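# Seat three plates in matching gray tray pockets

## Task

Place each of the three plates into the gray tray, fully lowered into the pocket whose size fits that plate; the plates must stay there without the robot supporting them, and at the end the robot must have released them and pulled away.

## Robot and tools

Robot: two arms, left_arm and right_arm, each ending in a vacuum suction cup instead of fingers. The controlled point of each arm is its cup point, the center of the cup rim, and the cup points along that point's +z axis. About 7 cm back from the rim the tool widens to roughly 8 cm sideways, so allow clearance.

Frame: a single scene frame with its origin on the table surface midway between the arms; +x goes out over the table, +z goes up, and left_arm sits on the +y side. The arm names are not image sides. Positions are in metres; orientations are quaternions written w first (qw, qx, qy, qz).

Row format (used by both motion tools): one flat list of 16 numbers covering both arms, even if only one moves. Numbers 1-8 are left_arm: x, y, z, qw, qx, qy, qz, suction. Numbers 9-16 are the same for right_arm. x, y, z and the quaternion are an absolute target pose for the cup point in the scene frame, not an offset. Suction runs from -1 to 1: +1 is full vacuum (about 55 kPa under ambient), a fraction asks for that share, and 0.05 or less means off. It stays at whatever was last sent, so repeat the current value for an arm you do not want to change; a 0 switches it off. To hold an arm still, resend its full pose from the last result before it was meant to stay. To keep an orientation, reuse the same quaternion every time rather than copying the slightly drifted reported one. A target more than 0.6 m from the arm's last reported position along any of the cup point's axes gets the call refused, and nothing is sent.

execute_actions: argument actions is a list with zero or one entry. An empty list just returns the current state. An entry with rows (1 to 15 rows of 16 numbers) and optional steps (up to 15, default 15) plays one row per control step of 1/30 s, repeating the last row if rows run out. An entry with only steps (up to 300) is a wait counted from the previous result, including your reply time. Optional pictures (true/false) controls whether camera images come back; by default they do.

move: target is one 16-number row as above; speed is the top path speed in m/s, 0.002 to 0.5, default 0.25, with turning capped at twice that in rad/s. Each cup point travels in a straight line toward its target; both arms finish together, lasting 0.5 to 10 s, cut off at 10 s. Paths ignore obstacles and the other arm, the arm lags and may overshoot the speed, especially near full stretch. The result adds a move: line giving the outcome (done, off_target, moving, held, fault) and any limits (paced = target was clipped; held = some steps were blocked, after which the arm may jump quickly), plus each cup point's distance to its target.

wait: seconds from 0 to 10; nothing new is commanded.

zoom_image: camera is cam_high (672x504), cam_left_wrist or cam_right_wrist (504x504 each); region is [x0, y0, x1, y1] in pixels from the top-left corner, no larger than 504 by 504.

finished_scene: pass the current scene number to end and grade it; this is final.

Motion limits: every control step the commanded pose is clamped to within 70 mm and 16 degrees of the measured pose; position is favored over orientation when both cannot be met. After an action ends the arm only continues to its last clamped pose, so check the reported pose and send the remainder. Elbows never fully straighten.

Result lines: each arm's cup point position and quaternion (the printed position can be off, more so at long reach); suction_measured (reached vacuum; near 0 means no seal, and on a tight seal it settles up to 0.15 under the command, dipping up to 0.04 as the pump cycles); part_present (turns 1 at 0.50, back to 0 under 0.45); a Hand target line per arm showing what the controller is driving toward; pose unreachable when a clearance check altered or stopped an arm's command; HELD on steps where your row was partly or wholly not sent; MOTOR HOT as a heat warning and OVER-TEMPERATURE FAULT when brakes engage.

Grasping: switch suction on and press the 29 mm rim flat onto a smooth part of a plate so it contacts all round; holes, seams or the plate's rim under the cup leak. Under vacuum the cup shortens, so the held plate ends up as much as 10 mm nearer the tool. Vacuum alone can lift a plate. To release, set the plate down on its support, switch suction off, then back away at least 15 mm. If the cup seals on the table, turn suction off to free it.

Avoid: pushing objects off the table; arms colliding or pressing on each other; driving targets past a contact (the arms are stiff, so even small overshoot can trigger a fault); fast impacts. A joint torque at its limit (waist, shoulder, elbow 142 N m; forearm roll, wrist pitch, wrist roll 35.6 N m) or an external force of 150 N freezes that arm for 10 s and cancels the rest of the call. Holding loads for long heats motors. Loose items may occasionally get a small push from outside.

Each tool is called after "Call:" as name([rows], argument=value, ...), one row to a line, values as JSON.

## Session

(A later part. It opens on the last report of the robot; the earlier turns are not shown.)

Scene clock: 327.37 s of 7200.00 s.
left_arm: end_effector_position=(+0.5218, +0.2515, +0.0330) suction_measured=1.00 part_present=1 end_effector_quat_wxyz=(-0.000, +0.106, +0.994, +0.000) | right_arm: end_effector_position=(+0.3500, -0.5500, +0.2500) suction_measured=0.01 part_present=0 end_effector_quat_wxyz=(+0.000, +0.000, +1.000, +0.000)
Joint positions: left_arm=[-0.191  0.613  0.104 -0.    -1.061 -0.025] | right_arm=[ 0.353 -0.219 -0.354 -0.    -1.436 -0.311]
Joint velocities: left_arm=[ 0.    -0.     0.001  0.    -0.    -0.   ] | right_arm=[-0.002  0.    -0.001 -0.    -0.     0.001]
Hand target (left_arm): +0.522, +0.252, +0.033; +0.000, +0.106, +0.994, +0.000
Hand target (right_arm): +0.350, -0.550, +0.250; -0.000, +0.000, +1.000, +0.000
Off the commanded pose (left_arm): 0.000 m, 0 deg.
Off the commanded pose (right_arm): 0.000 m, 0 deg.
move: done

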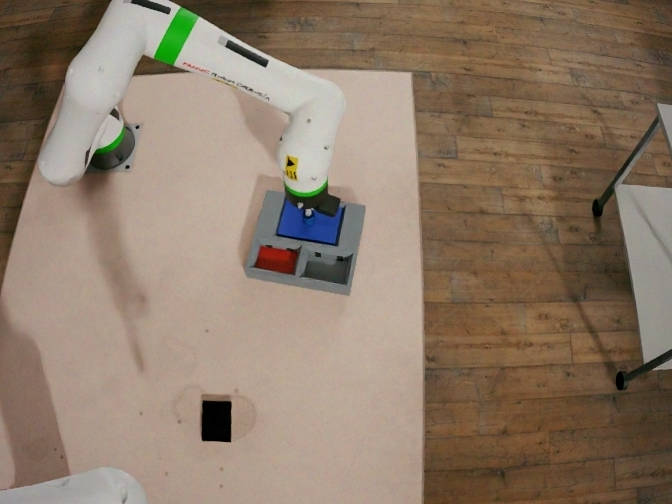

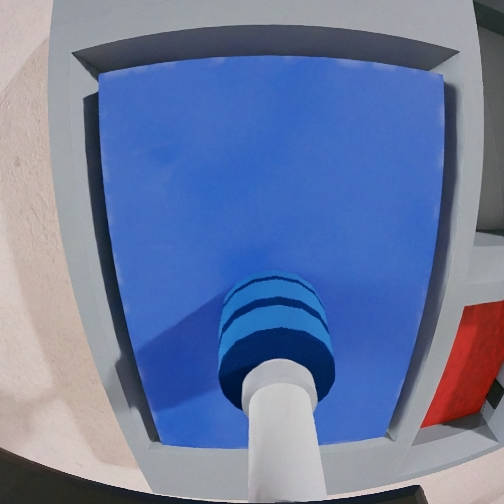

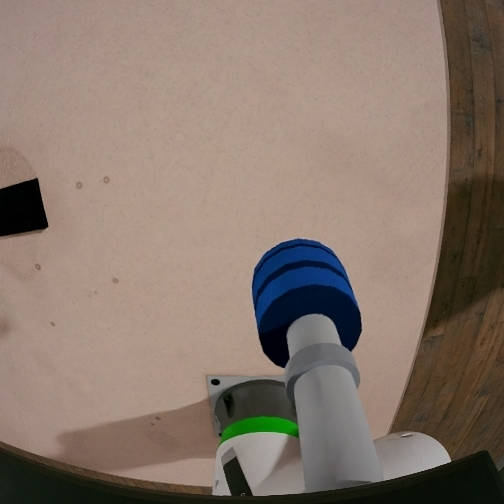

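Call:
move(target=[0.5220,0.2523,0.032,0,0.1032,0.9947,0,1, 0.35,-0.55,0.25,0,0,1,0,0], speed=0.015)

Call:
move(target=[0.5220,0.2523,0.026,0,0.1032,0.9947,0,1, 0.35,-0.55,0.25,0,0,1,0,0], speed=0.015)

Scene clock: 349.67 s of 7200.00 s.
left_arm: end_effector_position=(+0.5220, +0.2523, +0.0320) suction_measured=1.00 part_present=1 end_effector_quat_wxyz=(+0.000, +0.103, +0.995, +0.000) | right_arm: end_effector_position=(+0.3500, -0.5500, +0.2500) suction_measured=0.01 part_present=0 end_effector_quat_wxyz=(+0.000, +0.000, +1.000, +0.000)
Joint positions: left_arm=[-0.189  0.614  0.103 -0.    -1.059 -0.02 ] | right_arm=[ 0.353 -0.219 -0.354 -0.    -1.436 -0.311]
Joint velocities: left_arm=[ 0.001  0.    -0.    -0.     0.001  0.   ] | right_arm=[-0.001  0.     0.     0.     0.001  0.001]
Hand target (left_arm): +0.522, +0.252, +0.032; -0.000, +0.103, +0.995, +0.000
Hand target (right_arm): +0.350, -0.550, +0.250; -0.000, +0.000, +1.000, +0.000
Off the commanded pose (left_arm): 0.000 m, 0 deg.
Off the commanded pose (right_arm): 0.000 m, 0 deg.
move: done

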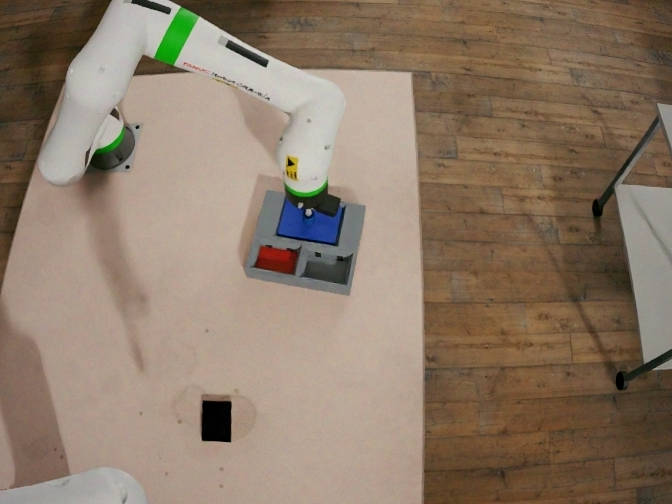

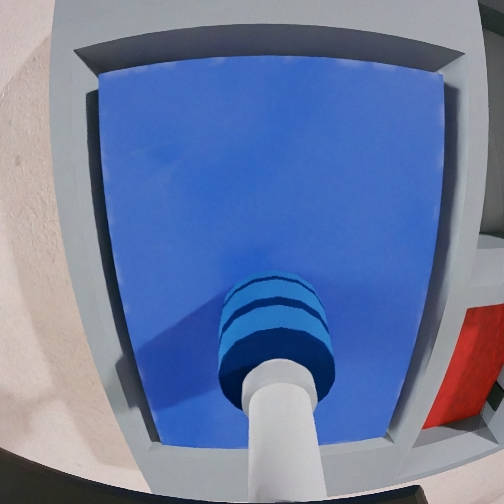

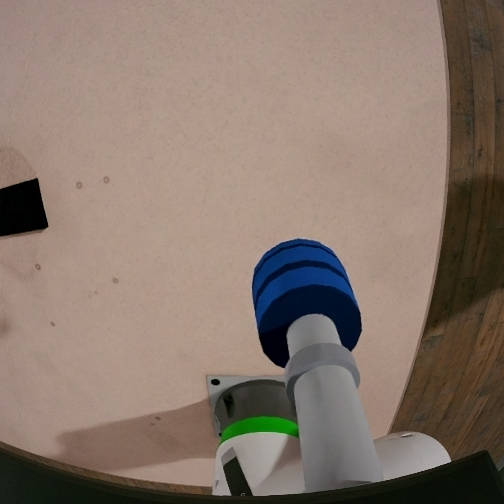

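Scene clock: 350.37 s of 7200.00 s.
left_arm: end_effector_position=(+0.5220, +0.2523, +0.0260) suction_measured=0.99 part_present=1 end_effector_quat_wxyz=(+0.000, +0.103, +0.995, +0.000) | right_arm: end_effector_position=(+0.3500, -0.5500, +0.2500) suction_measured=0.01 part_present=0 end_effector_quat_wxyz=(+0.000, +0.000, +1.000, +0.000)
Joint positions: left_arm=[-0.189  0.622  0.099 -0.    -1.048 -0.02 ] | right_arm=[ 0.353 -0.219 -0.354 -0.    -1.436 -0.311]
Joint velocities: left_arm=[ 0. -0. -0.  0.  0. -0.] | right_arm=[-0.     0.    -0.     0.001  0.001  0.   ]
Hand target (left_arm): +0.522, +0.252, +0.026; -0.000, +0.103, +0.995, -0.000
Hand target (right_arm): +0.350, -0.550, +0.250; -0.000, -0.000, +1.000, +0.000
Off the commanded pose (left_arm): 0.000 m, 0 deg.
Off the commanded pose (right_arm): 0.000 m, 0 deg.
move: done

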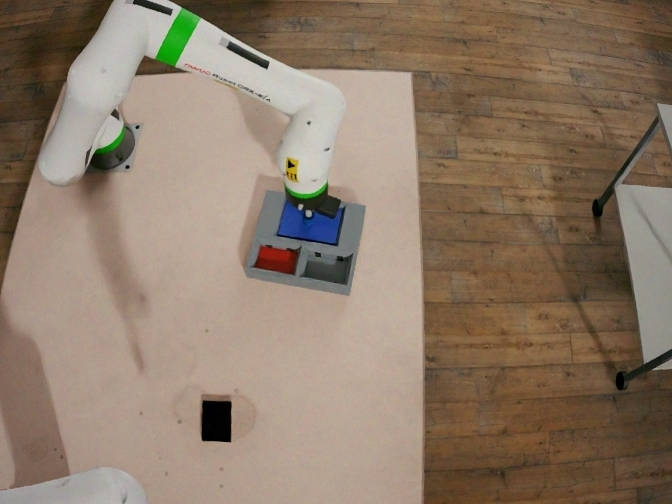

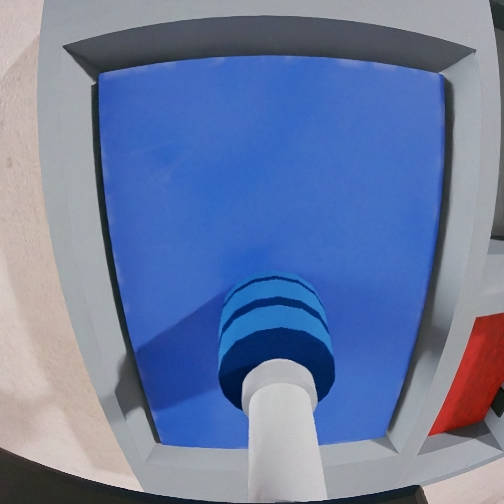

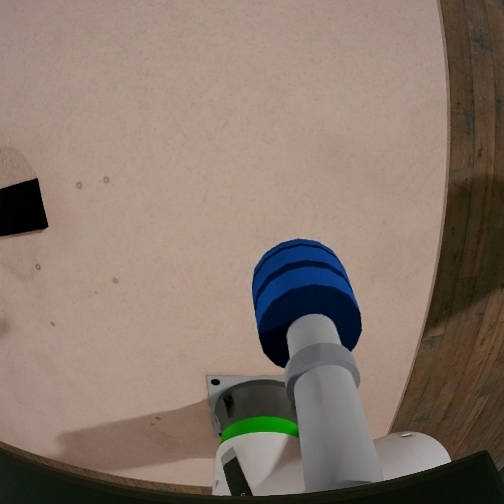

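Level so far. Continue.

Call:
move(target=[0.5220,0.2523,0.018,0,0.1032,0.9947,0,1, 0.35,-0.55,0.25,0,0,1,0,0], speed=0.015)

Scene clock: 354.70 s of 7200.00 s.
left_arm: end_effector_position=(+0.5220, +0.2523, +0.0180) suction_measured=1.00 part_present=1 end_effector_quat_wxyz=(+0.000, +0.103, +0.995, -0.000) | right_arm: end_effector_position=(+0.3500, -0.5500, +0.2500) suction_measured=0.01 part_present=0 end_effector_quat_wxyz=(+0.000, +0.000, +1.000, +0.000)
Joint positions: left_arm=[-0.189  0.632  0.094  0.    -1.033 -0.02 ] | right_arm=[ 0.353 -0.219 -0.354 -0.    -1.436 -0.311]
Joint velocities: left_arm=[ 0.001  0.001 -0.001 -0.     0.001  0.   ] | right_arm=[ 0.    -0.     0.001  0.     0.    -0.002]
Hand target (left_arm): +0.522, +0.252, +0.018; -0.000, +0.103, +0.995, -0.000
Hand target (right_arm): +0.350, -0.550, +0.250; -0.000, +0.000, +1.000, +0.000
Off the commanded pose (left_arm): 0.000 m, 0 deg.
Off the commanded pose (right_arm): 0.000 m, 0 deg.
move: done

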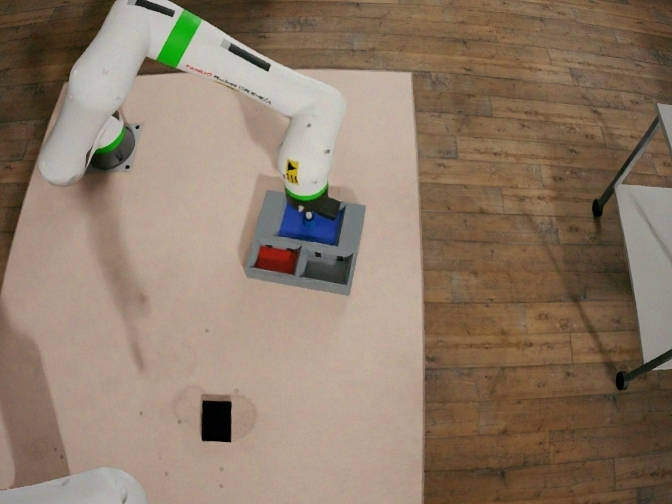

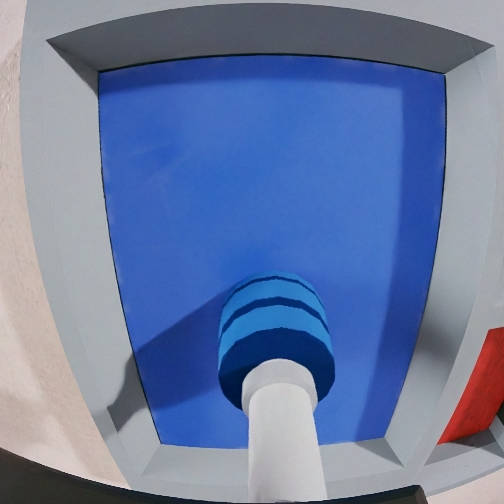

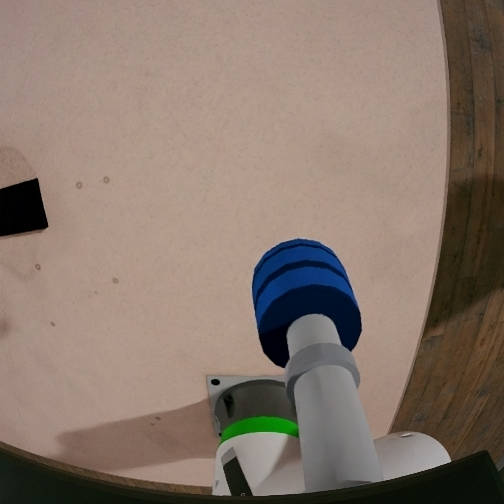

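Call:
move(target=[0.5220,0.2523,0.0105,0,0.1032,0.9947,0,1, 0.35,-0.55,0.25,0,0,1,0,0], speed=0.015)

Call:
move(target=[0.5220,0.2523,0.0092,0,0.1032,0.9947,0,1, 0.35,-0.55,0.25,0,0,1,0,0], speed=0.01)

Scene clock: 359.70 s of 7200.00 s.
left_arm: end_effector_position=(+0.5220, +0.2523, +0.0105) suction_measured=1.00 part_present=1 end_effector_quat_wxyz=(+0.000, +0.103, +0.995, -0.000) | right_arm: end_effector_position=(+0.3500, -0.5500, +0.2500) suction_measured=0.01 part_present=0 end_effector_quat_wxyz=(+0.000, +0.000, +1.000, +0.000)
Joint positions: left_arm=[-0.189  0.641  0.089  0.    -1.019 -0.02 ] | right_arm=[ 0.353 -0.219 -0.354 -0.    -1.436 -0.311]
Joint velocities: left_arm=[ 0.    -0.    -0.002 -0.     0.     0.   ] | right_arm=[ 0.    -0.     0.001  0.001 -0.001  0.001]
Hand target (left_arm): +0.522, +0.252, +0.010; -0.000, +0.103, +0.995, -0.000
Hand target (right_arm): +0.350, -0.550, +0.250; -0.000, +0.000, +1.000, +0.000
Off the commanded pose (left_arm): 0.000 m, 0 deg.
Off the commanded pose (right_arm): 0.000 m, 0 deg.
move: done

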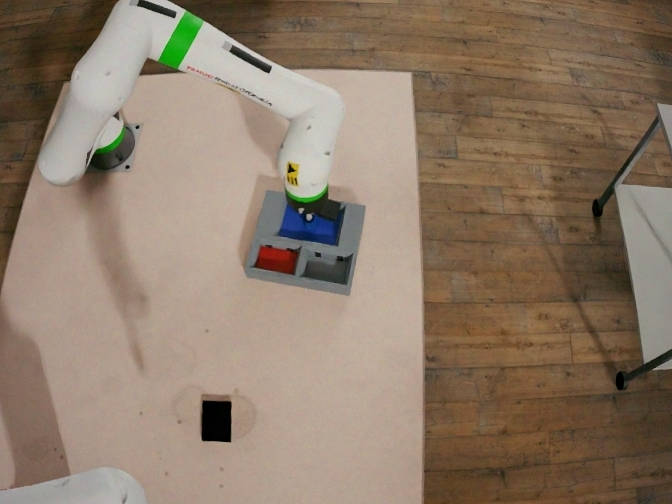

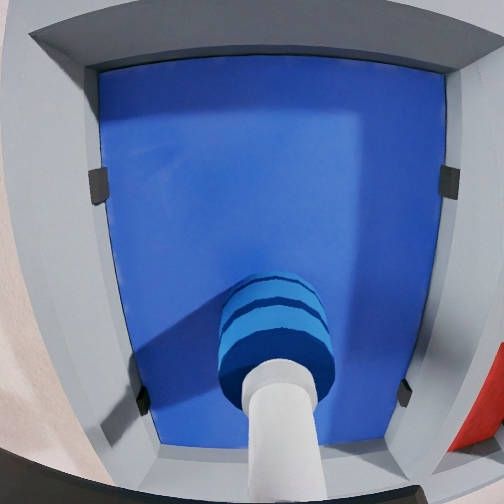

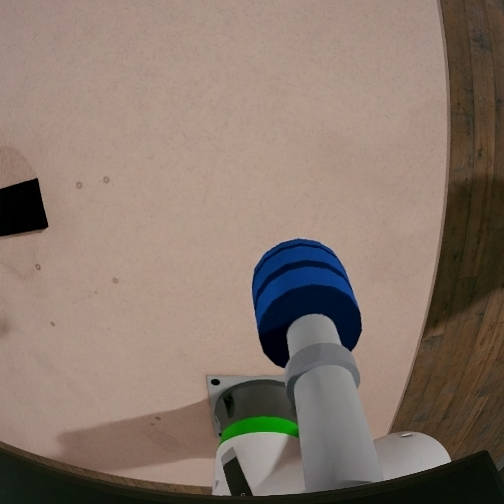

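Scene clock: 360.40 s of 7200.00 s.
left_arm: end_effector_position=(+0.5220, +0.2523, +0.0092) suction_measured=0.99 part_present=1 end_effector_quat_wxyz=(+0.000, +0.103, +0.995, -0.000) | right_arm: end_effector_position=(+0.3500, -0.5500, +0.2500) suction_measured=0.01 part_present=0 end_effector_quat_wxyz=(+0.000, -0.000, +1.000, +0.000)
Joint positions: left_arm=[-0.189  0.643  0.088  0.    -1.016 -0.02 ] | right_arm=[ 0.353 -0.219 -0.354 -0.    -1.436 -0.311]
Joint velocities: left_arm=[0.    0.    0.001 0.    0.001 0.   ] | right_arm=[ 0.001  0.    -0.    -0.001 -0.001 -0.   ]
Hand target (left_arm): +0.522, +0.252, +0.009; -0.000, +0.103, +0.995, -0.000
Hand target (right_arm): +0.350, -0.550, +0.250; -0.000, +0.000, +1.000, +0.000
Off the commanded pose (left_arm): 0.000 m, 0 deg.
Off the commanded pose (right_arm): 0.000 m, 0 deg.
move: done

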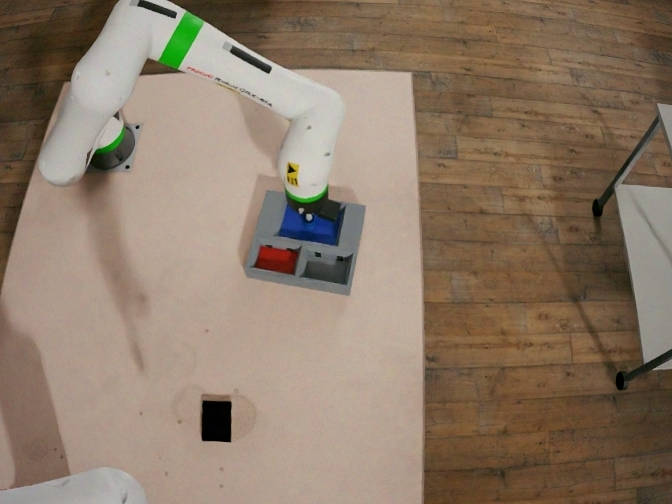

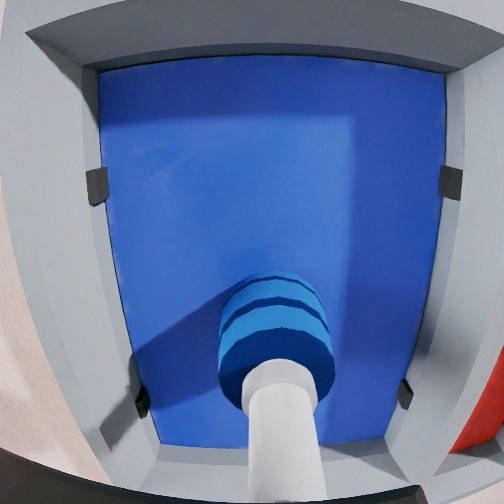

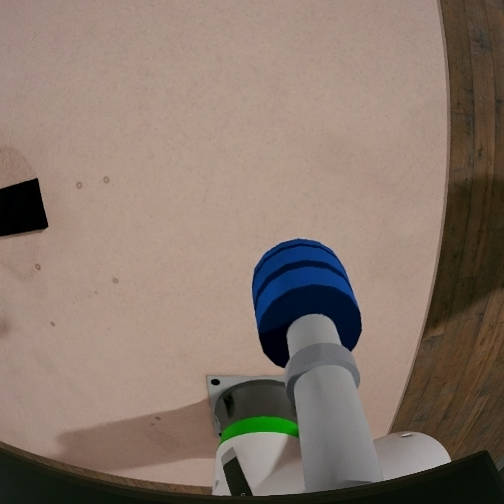

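Still descending.

Call:
move(target=[0.5220,0.2523,0.0079,0,0.1032,0.9947,0,1, 0.35,-0.55,0.25,0,0,1,0,0], speed=0.01)

Scene clock: 365.53 s of 7200.00 s.
left_arm: end_effector_position=(+0.5220, +0.2523, +0.0079) suction_measured=0.99 part_present=1 end_effector_quat_wxyz=(+0.000, +0.103, +0.995, -0.000) | right_arm: end_effector_position=(+0.3500, -0.5500, +0.2500) suction_measured=0.01 part_present=0 end_effector_quat_wxyz=(+0.000, +0.000, +1.000, +0.000)
Joint positions: left_arm=[-0.189  0.645  0.087  0.    -1.014 -0.02 ] | right_arm=[ 0.353 -0.219 -0.354 -0.    -1.436 -0.311]
Joint velocities: left_arm=[-0.001  0.     0.    -0.    -0.    -0.   ] | right_arm=[ 0.001  0.    -0.    -0.001 -0.003 -0.   ]
Hand target (left_arm): +0.522, +0.252, +0.008; -0.000, +0.103, +0.995, -0.000
Hand target (right_arm): +0.350, -0.550, +0.250; -0.000, +0.000, +1.000, +0.000
Off the commanded pose (left_arm): 0.000 m, 0 deg.
Off the commanded pose (right_arm): 0.000 m, 0 deg.
move: done

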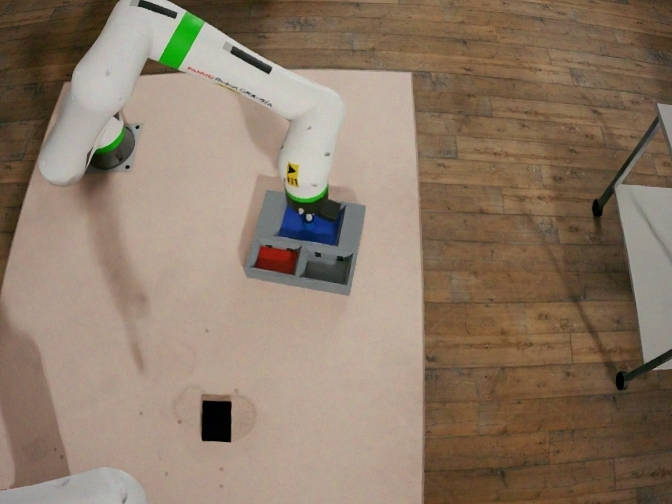

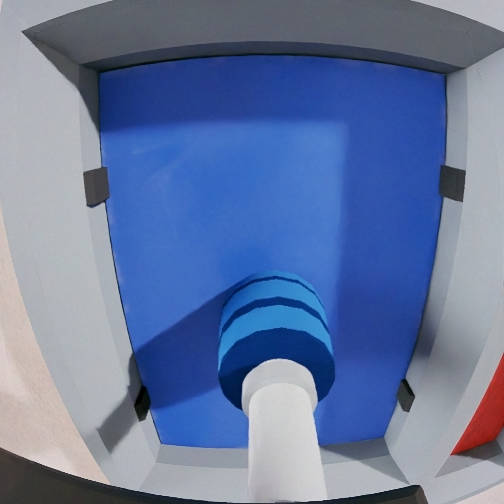

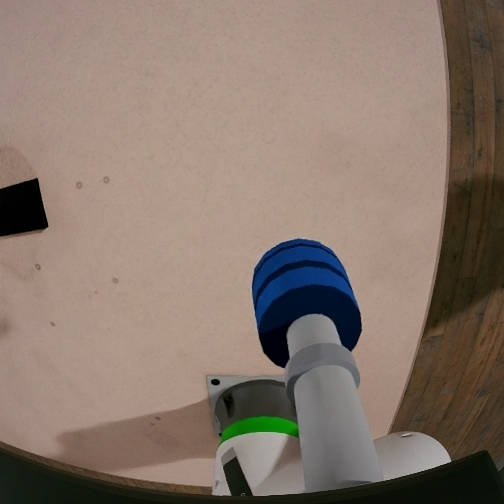

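Call:
move(target=[0.5220,0.2523,0.0067,0,0.1032,0.9947,0,1, 0.35,-0.55,0.25,0,0,1,0,0], speed=0.01)

Scene clock: 371.17 s of 7200.00 s.
left_arm: end_effector_position=(+0.5220, +0.2523, +0.0067) suction_measured=0.98 part_present=1 end_effector_quat_wxyz=(+0.000, +0.103, +0.995, -0.000) | right_arm: end_effector_position=(+0.3500, -0.5500, +0.2500) suction_measured=0.01 part_present=0 end_effector_quat_wxyz=(-0.000, +0.000, +1.000, +0.000)
Joint positions: left_arm=[-0.189  0.646  0.087  0.    -1.011 -0.02 ] | right_arm=[ 0.353 -0.219 -0.354 -0.    -1.436 -0.311]
Joint velocities: left_arm=[-0.001  0.    -0.001  0.    -0.    -0.   ] | right_arm=[-0.001 -0.    -0.     0.001 -0.001 -0.002]
Hand target (left_arm): +0.522, +0.252, +0.007; -0.000, +0.103, +0.995, -0.000
Hand target (right_arm): +0.350, -0.550, +0.250; -0.000, -0.000, +1.000, +0.000
Off the commanded pose (left_arm): 0.000 m, 0 deg.
Off the commanded pose (right_arm): 0.000 m, 0 deg.
move: done

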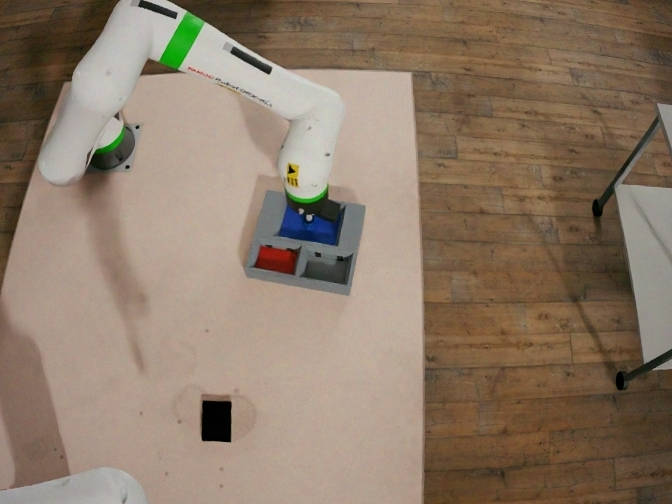

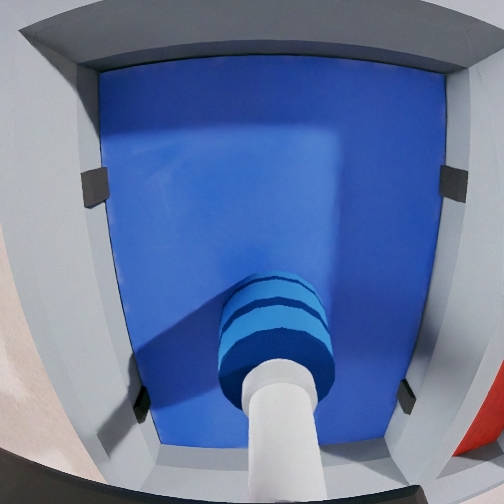

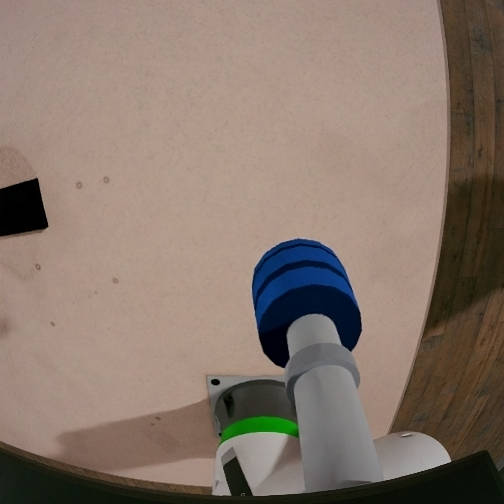

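Call:
move(target=[0.5220,0.2523,0.0054,0,0.1032,0.9947,0,1, 0.35,-0.55,0.25,0,0,1,0,0], speed=0.01)

Scene clock: 376.27 s of 7200.00 s.
left_arm: end_effector_position=(+0.5220, +0.2523, +0.0055) suction_measured=0.96 part_present=1 end_effector_quat_wxyz=(+0.000, +0.103, +0.995, -0.000) | right_arm: end_effector_position=(+0.3500, -0.5500, +0.2500) suction_measured=0.01 part_present=0 end_effector_quat_wxyz=(-0.000, -0.000, +1.000, +0.000)
Joint positions: left_arm=[-0.189  0.648  0.086  0.    -1.009 -0.02 ] | right_arm=[ 0.353 -0.219 -0.354 -0.    -1.436 -0.311]
Joint velocities: left_arm=[-0.     0.001 -0.001  0.     0.     0.   ] | right_arm=[-0. -0.  0.  0.  0. -0.]
Hand target (left_arm): +0.522, +0.252, +0.005; -0.000, +0.103, +0.995, -0.000
Hand target (right_arm): +0.350, -0.550, +0.250; +0.000, -0.000, +1.000, -0.000
Off the commanded pose (left_arm): 0.000 m, 0 deg.
Off the commanded pose (right_arm): 0.000 m, 0 deg.
move: done

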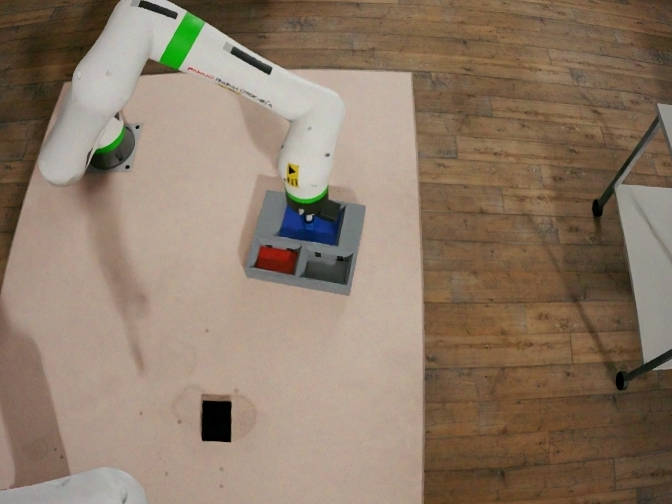

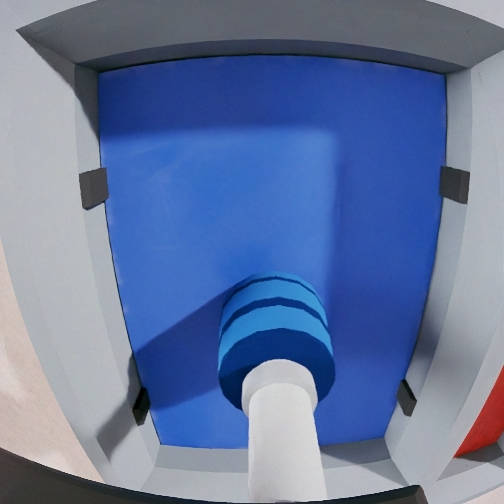

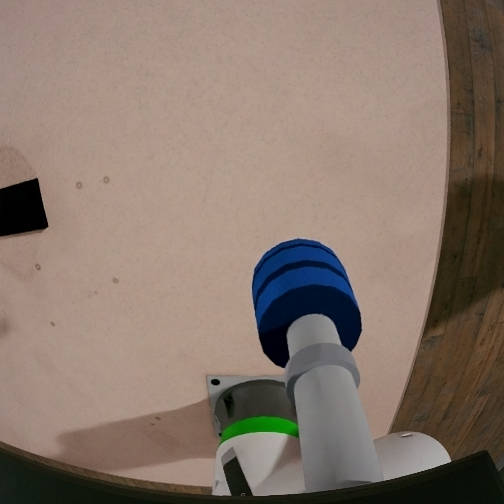

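Call:
move(target=[0.5220,0.2523,0.0049,0,0.1032,0.9947,0,1, 0.35,-0.55,0.25,0,0,1,0,0], speed=0.01)

Call:
execute_actions([
  {"rows":[[0.5220,0.2523,0.006,0,0.1032,0.9947,0,0,0.35,-0.55,0.25,0,0,1,0,0]],"steps":5},
], pictures=false)

Call:
move(target=[0.5220,0.2523,0.065,0,0.1032,0.9947,0,0, 0.35,-0.55,0.25,0,0,1,0,0], speed=0.15)

Call:
move(target=[0.34,-0.212,0.055,0,0.6756,0.7373,0,0, 0.35,-0.55,0.25,0,0,1,0,0], speed=0.35)

Scene clock: 390.40 s of 7200.00 s.
left_arm: end_effector_position=(+0.5220, +0.2523, +0.0049) suction_measured=0.98 part_present=1 end_effector_quat_wxyz=(+0.000, +0.103, +0.995, -0.000) | right_arm: end_effector_position=(+0.3500, -0.5500, +0.2500) suction_measured=0.01 part_present=0 end_effector_quat_wxyz=(-0.000, -0.000, +1.000, -0.000)
Joint positions: left_arm=[-0.189  0.648  0.086  0.    -1.008 -0.02 ] | right_arm=[ 0.353 -0.219 -0.354 -0.    -1.436 -0.311]
Joint velocities: left_arm=[ 0.001  0.    -0.    -0.     0.     0.   ] | right_arm=[-0.     0.    -0.    -0.     0.001  0.001]
Hand target (left_arm): +0.522, +0.252, +0.005; -0.000, +0.103, +0.995, -0.000
Hand target (right_arm): +0.350, -0.550, +0.250; -0.000, -0.000, +1.000, +0.000
Off the commanded pose (left_arm): 0.000 m, 0 deg.
Off the commanded pose (right_arm): 0.000 m, 0 deg.
move: done

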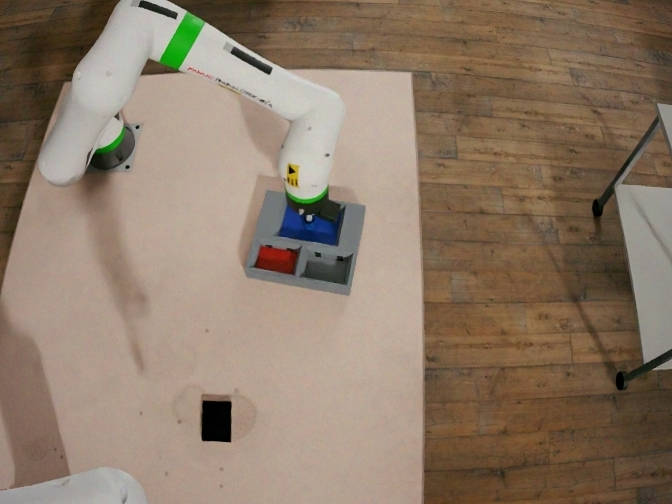

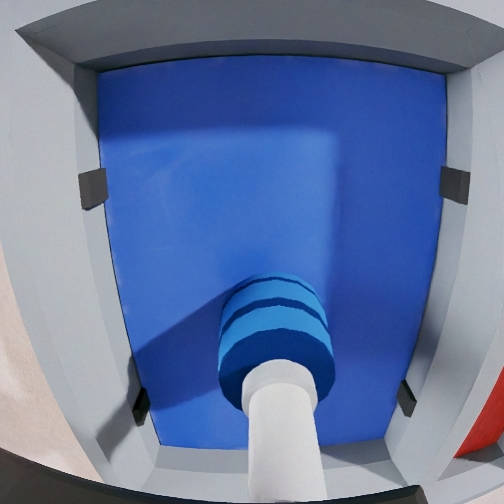

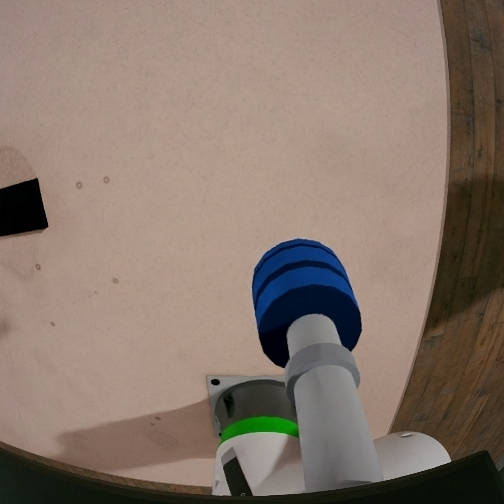

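Scene clock: 390.57 s of 7200.00 s.
left_arm: end_effector_position=(+0.5217, +0.2523, +0.0055) suction_measured=0.00 part_present=0 end_effector_quat_wxyz=(-0.000, +0.103, +0.995, +0.000) | right_arm: end_effector_position=(+0.3500, -0.5500, +0.2500) suction_measured=0.01 part_present=0 end_effector_quat_wxyz=(+0.000, -0.000, +1.000, -0.000)
Joint positions: left_arm=[-0.189  0.648  0.086  0.    -1.01  -0.02 ] | right_arm=[ 0.353 -0.219 -0.354  0.    -1.436 -0.311]
Joint velocities: left_arm=[ 0.    -0.004  0.001  0.    -0.008  0.   ] | right_arm=[-0.     0.    -0.     0.    -0.     0.001]
Hand target (left_arm): +0.522, +0.252, +0.006; +0.000, +0.103, +0.995, +0.000
Hand target (right_arm): +0.350, -0.550, +0.250; -0.000, -0.000, +1.000, -0.000
Off the commanded pose (left_arm): 0.001 m, 0 deg.
Off the commanded pose (right_arm): 0.000 m, 0 deg.
Steps of this call (steps 1 to 5: all 5 steps of this action). Readings (end_effector_position | what the end effector reports):
1: left_arm (+0.5220, +0.2523, +0.0049) | right_arm (+0.3500, -0.5500, +0.2500) | left_arm suction_measured=0.28 part_present=0 | right_arm suction_measured=0.01 part_present=0
2: left_arm (+0.5220, +0.2523, +0.0050) | right_arm (+0.3500, -0.5500, +0.2500) | left_arm suction_measured=0.00 part_present=0 | right_arm suction_measured=0.01 part_present=0
4: left_arm (+0.5218, +0.2523, +0.0054) | right_arm (+0.3500, -0.5500, +0.2500) | left_arm suction_measured=0.00 part_present=0 | right_arm suction_measured=0.01 part_present=0
5: the state above

Scene clock: 391.57 s of 7200.00 s.
left_arm: end_effector_position=(+0.5218, +0.2523, +0.0650) suction_measured=0.00 part_present=0 end_effector_quat_wxyz=(-0.000, +0.103, +0.995, +0.000) | right_arm: end_effector_position=(+0.3500, -0.5500, +0.2500) suction_measured=0.01 part_present=0 end_effector_quat_wxyz=(-0.000, +0.000, +1.000, -0.000)
Joint positions: left_arm=[-0.189  0.577  0.129 -0.    -1.123 -0.019] | right_arm=[ 0.353 -0.219 -0.354  0.    -1.436 -0.311]
Joint velocities: left_arm=[ 0.    -0.001  0.001 -0.002 -0.001  0.   ] | right_arm=[ 0.001 -0.     0.    -0.001  0.001 -0.   ]
Hand target (left_arm): +0.522, +0.252, +0.065; +0.000, +0.103, +0.995, +0.000
Hand target (right_arm): +0.350, -0.550, +0.250; -0.000, -0.000, +1.000, +0.000
Off the commanded pose (left_arm): 0.000 m, 0 deg.
Off the commanded pose (right_arm): 0.000 m, 0 deg.
move: done

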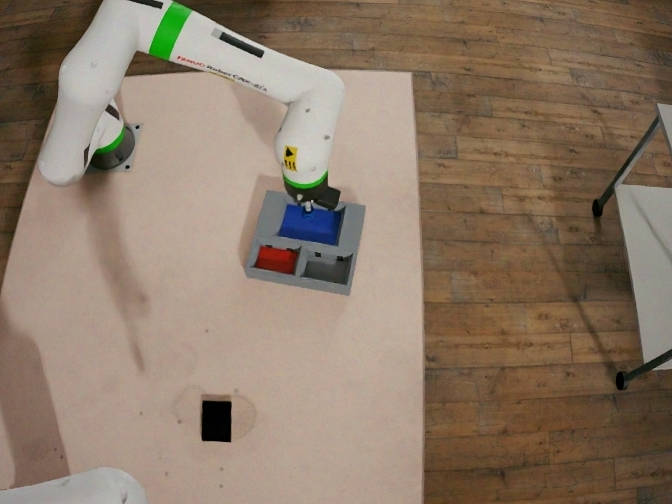

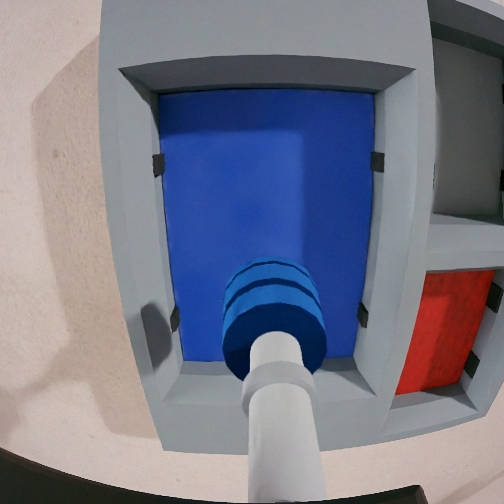

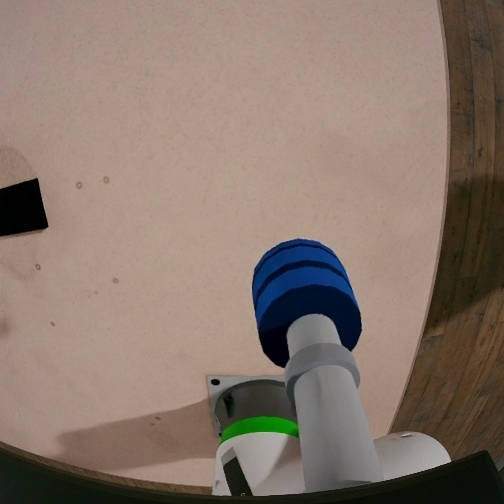

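Scene clock: 393.97 s of 7200.00 s.
left_arm: end_effector_position=(+0.3394, -0.2121, +0.0555) suction_measured=0.00 part_present=0 end_effector_quat_wxyz=(+0.001, +0.675, +0.737, -0.001) | right_arm: end_effector_position=(+0.3500, -0.5500, +0.2500) suction_measured=0.01 part_present=0 end_effector_quat_wxyz=(-0.000, -0.000, +1.000, -0.000)
Joint positions: left_arm=[-0.902  1.116  1.042  0.001 -1.494 -0.583] | right_arm=[ 0.353 -0.219 -0.354  0.    -1.436 -0.311]
Joint velocities: left_arm=[-0.001  0.006  0.012 -0.001 -0.009 -0.   ] | right_arm=[-0.    -0.     0.     0.     0.002 -0.001]
Hand target (left_arm): +0.339, -0.212, +0.055; +0.001, +0.675, +0.738, -0.001
Hand target (right_arm): +0.350, -0.550, +0.250; +0.000, -0.000, +1.000, -0.000
Off the commanded pose (left_arm): 0.001 m, 0 deg.
Off the commanded pose (right_arm): 0.000 m, 0 deg.
move: done

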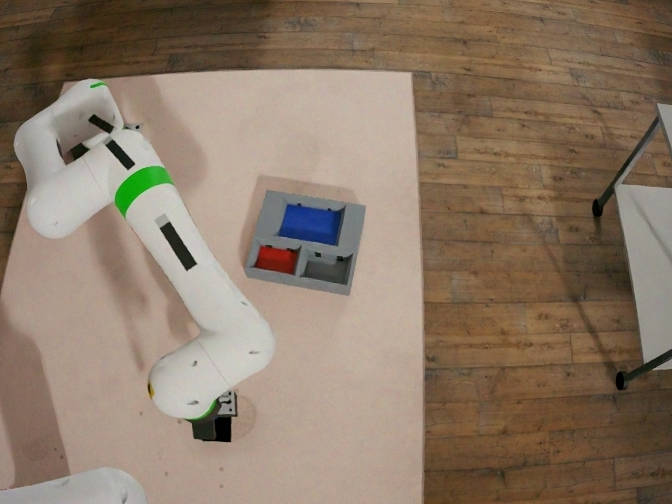

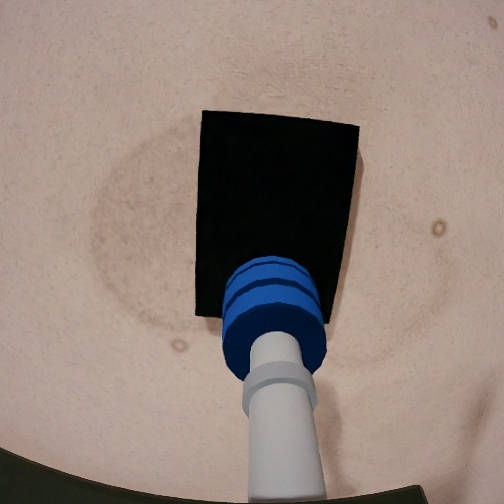

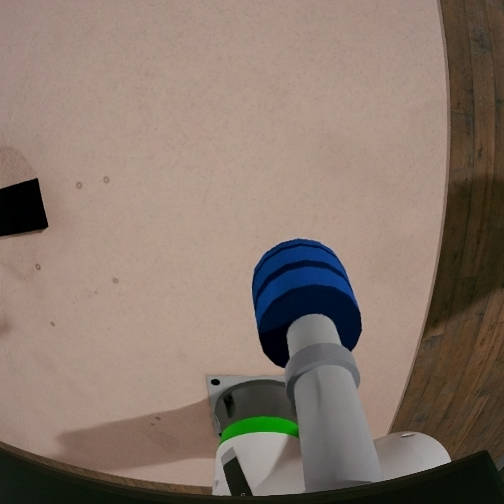

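Call:
move(target=[0.3405,-0.219,0.020,0,0.7193,0.6947,0,1, 0.35,-0.55,0.25,0,0,1,0,0], speed=0.07)

Call:
execute_actions([
  {"rows":[[0.3405,-0.219,0.0193,0,0.7193,0.6947,0,1,0.35,-0.55,0.25,0,0,1,0,0],[0.3405,-0.219,0.0186,0,0.7193,0.6947,0,1,0.35,-0.55,0.25,0,0,1,0,0],[0.3405,-0.219,0.0179,0,0.7193,0.6947,0,1,0.35,-0.55,0.25,0,0,1,0,0],[0.3405,-0.219,0.0172,0,0.7193,0.6947,0,1,0.35,-0.55,0.25,0,0,1,0,0],[0.3405,-0.219,0.0165,0,0.7193,0.6947,0,1,0.35,-0.55,0.25,0,0,1,0,0],[0.3405,-0.219,0.0158,0,0.7193,0.6947,0,1,0.35,-0.55,0.25,0,0,1,0,0],[0.3405,-0.219,0.0151,0,0.7193,0.6947,0,1,0.35,-0.55,0.25,0,0,1,0,0],[0.3405,-0.219,0.0144,0,0.7193,0.6947,0,1,0.35,-0.55,0.25,0,0,1,0,0]],"steps":8},
], pictures=false)

Call:
execute_actions([
  {"rows":[[0.3405,-0.219,0.0137,0,0.7193,0.6947,0,1,0.35,-0.55,0.25,0,0,1,0,0],[0.3405,-0.219,0.0130,0,0.7193,0.6947,0,1,0.35,-0.55,0.25,0,0,1,0,0],[0.3405,-0.219,0.0123,0,0.7193,0.6947,0,1,0.35,-0.55,0.25,0,0,1,0,0],[0.3405,-0.219,0.0116,0,0.7193,0.6947,0,1,0.35,-0.55,0.25,0,0,1,0,0],[0.3405,-0.219,0.0109,0,0.7193,0.6947,0,1,0.35,-0.55,0.25,0,0,1,0,0],[0.3405,-0.219,0.0102,0,0.7193,0.6947,0,1,0.35,-0.55,0.25,0,0,1,0,0],[0.3405,-0.219,0.0095,0,0.7193,0.6947,0,1,0.35,-0.55,0.25,0,0,1,0,0],[0.3405,-0.219,0.009,0,0.7193,0.6947,0,1,0.35,-0.55,0.25,0,0,1,0,0]],"steps":15},
])

Scene clock: 416.70 s of 7200.00 s.
left_arm: end_effector_position=(+0.3406, -0.2191, +0.0200) suction_measured=0.00 part_present=0 end_effector_quat_wxyz=(+0.000, +0.719, +0.695, +0.000) | right_arm: end_effector_position=(+0.3500, -0.5500, +0.2500) suction_measured=0.01 part_present=0 end_effector_quat_wxyz=(+0.000, +0.000, +1.000, +0.000)
Joint positions: left_arm=[-0.907  1.168  1.056 -0.    -1.459 -0.701] | right_arm=[ 0.353 -0.219 -0.354 -0.    -1.436 -0.311]
Joint velocities: left_arm=[-0.     0.001 -0.    -0.     0.    -0.001] | right_arm=[ 0.001  0.     0.    -0.     0.001  0.001]
Hand target (left_arm): +0.341, -0.219, +0.020; +0.000, +0.719, +0.695, -0.000
Hand target (right_arm): +0.350, -0.550, +0.250; +0.000, +0.000, +1.000, -0.000
Off the commanded pose (left_arm): 0.000 m, 0 deg.
Off the commanded pose (right_arm): 0.000 m, 0 deg.
After step 90, 18.57 s passed at rest.
move: done

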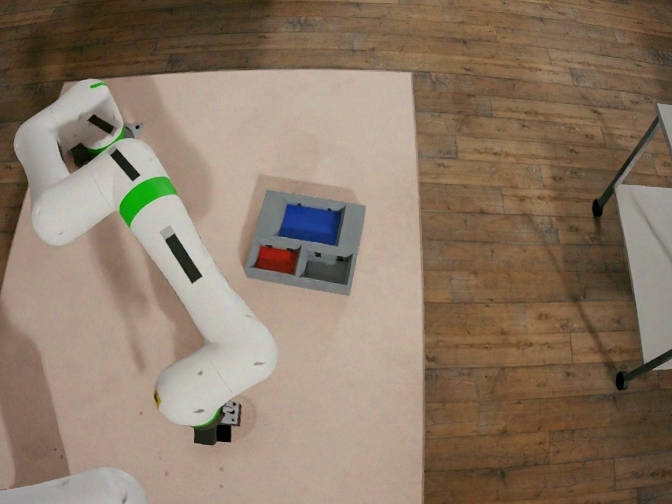

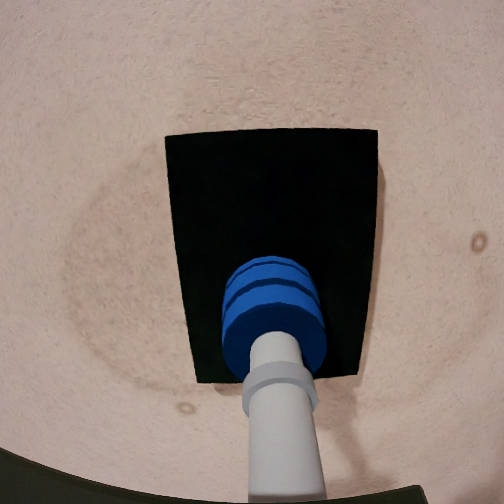

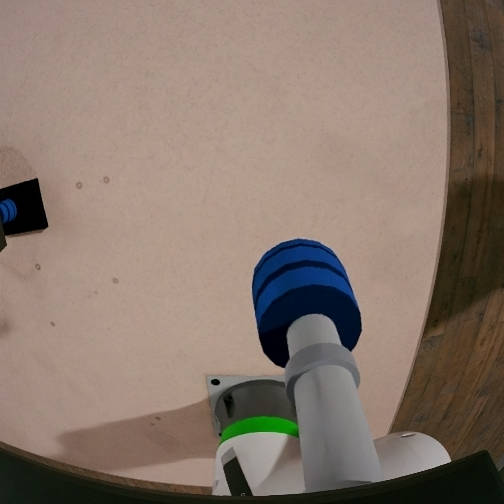

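Scene clock: 416.97 s of 7200.00 s.
left_arm: end_effector_position=(+0.3405, -0.2191, +0.0159) suction_measured=0.00 part_present=0 end_effector_quat_wxyz=(+0.000, +0.719, +0.695, -0.000) | right_arm: end_effector_position=(+0.3500, -0.5500, +0.2500) suction_measured=0.01 part_present=0 end_effector_quat_wxyz=(-0.000, -0.000, +1.000, -0.000)
Joint positions: left_arm=[-0.907  1.17   1.05  -0.    -1.451 -0.701] | right_arm=[ 0.353 -0.219 -0.354  0.    -1.436 -0.311]
Joint velocities: left_arm=[-0.001  0.012 -0.028 -0.     0.038 -0.   ] | right_arm=[-0.001 -0.    -0.    -0.001 -0.001 -0.001]
Hand target (left_arm): +0.341, -0.219, +0.014; -0.000, +0.719, +0.695, +0.000
Hand target (right_arm): +0.350, -0.550, +0.250; -0.000, -0.000, +1.000, +0.000
Off the commanded pose (left_arm): 0.001 m, 0 deg.
Off the commanded pose (right_arm): 0.000 m, 0 deg.
Steps of this call (steps 1 to 8: all 8 steps of this action). Readings (end_effector_position | what the end effector reports):
1: left_arm (+0.3406, -0.2191, +0.0200) | right_arm (+0.3500, -0.5500, +0.2500) | left_arm suction_measured=0.00 part_present=0 | right_arm suction_measured=0.01 part_present=0
2: left_arm (+0.3407, -0.2192, +0.0199) | right_arm (+0.3500, -0.5500, +0.2500) | left_arm suction_measured=0.00 part_present=0 | right_arm suction_measured=0.01 part_present=0
4: left_arm (+0.3406, -0.2191, +0.0188) | right_arm (+0.3500, -0.5500, +0.2500) | left_arm suction_measured=0.00 part_present=0 | right_arm suction_measured=0.01 part_present=0
8: the state above

Scene clock: 417.47 s of 7200.00 s.
left_arm: end_effector_position=(+0.3405, -0.2190, +0.0090) suction_measured=0.51 part_present=1 end_effector_quat_wxyz=(+0.000, +0.719, +0.695, +0.000) | right_arm: end_effector_position=(+0.3500, -0.5500, +0.2500) suction_measured=0.01 part_present=0 end_effector_quat_wxyz=(-0.000, +0.000, +1.000, -0.000)
Joint positions: left_arm=[-0.907  1.174  1.042 -0.    -1.438 -0.701] | right_arm=[ 0.353 -0.219 -0.354 -0.    -1.436 -0.311]
Joint velocities: left_arm=[ 0.002 -0.    -0.001  0.     0.001  0.   ] | right_arm=[ 0.  0. -0. -0. -0.  0.]
Hand target (left_arm): +0.341, -0.219, +0.009; -0.000, +0.719, +0.695, -0.000
Hand target (right_arm): +0.350, -0.550, +0.250; +0.000, -0.000, +1.000, -0.000
Off the commanded pose (left_arm): 0.000 m, 0 deg.
Off the commanded pose (right_arm): 0.000 m, 0 deg.
Steps of this call (steps 1 to 15: all 15 steps of this action). Readings (end_effector_position | what the end effector reports):
1: left_arm (+0.3405, -0.2190, +0.0152) | right_arm (+0.3500, -0.5500, +0.2500) | left_arm suction_measured=0.00 part_present=0 | right_arm suction_measured=0.01 part_present=0
2: left_arm (+0.3405, -0.2190, +0.0145) | right_arm (+0.3500, -0.5500, +0.2500) | left_arm suction_measured=0.01 part_present=0 | right_arm suction_measured=0.01 part_present=0
4: left_arm (+0.3405, -0.2190, +0.0130) | right_arm (+0.3500, -0.5500, +0.2500) | left_arm suction_measured=0.10 part_present=0 | right_arm suction_measured=0.01 part_present=0
8: left_arm (+0.3405, -0.2190, +0.0102) | right_arm (+0.3500, -0.5500, +0.2500) | left_arm suction_measured=0.24 part_present=0 | right_arm suction_measured=0.01 part_present=0
15: the state above

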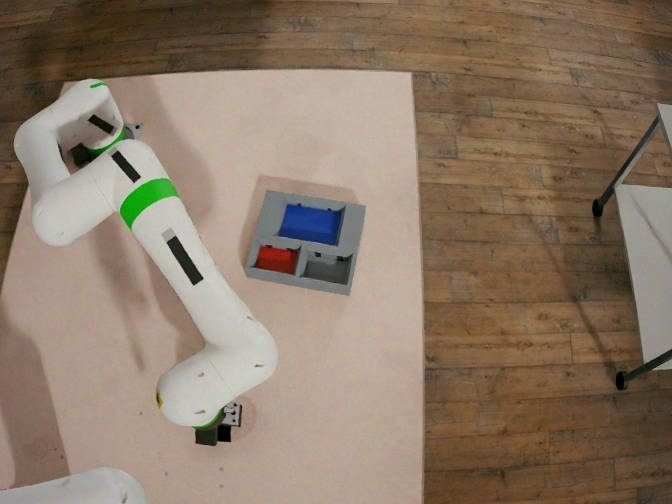

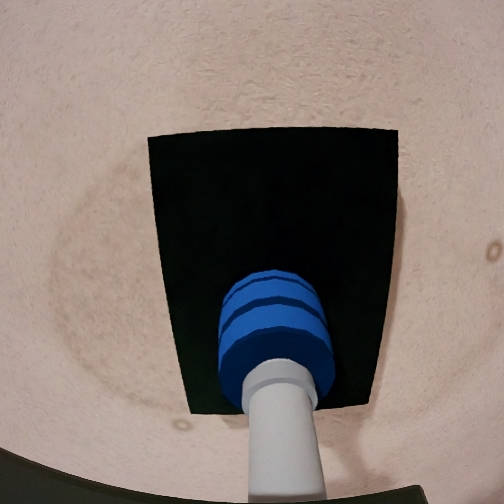

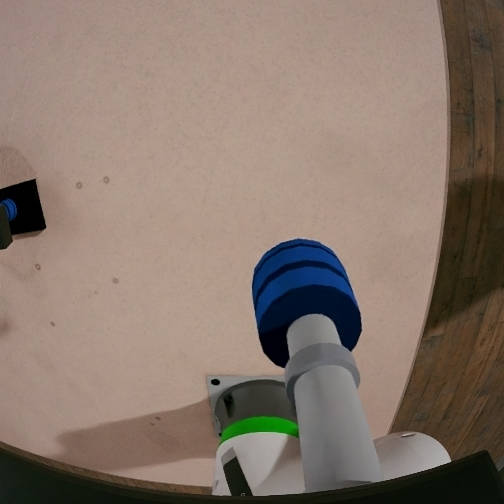

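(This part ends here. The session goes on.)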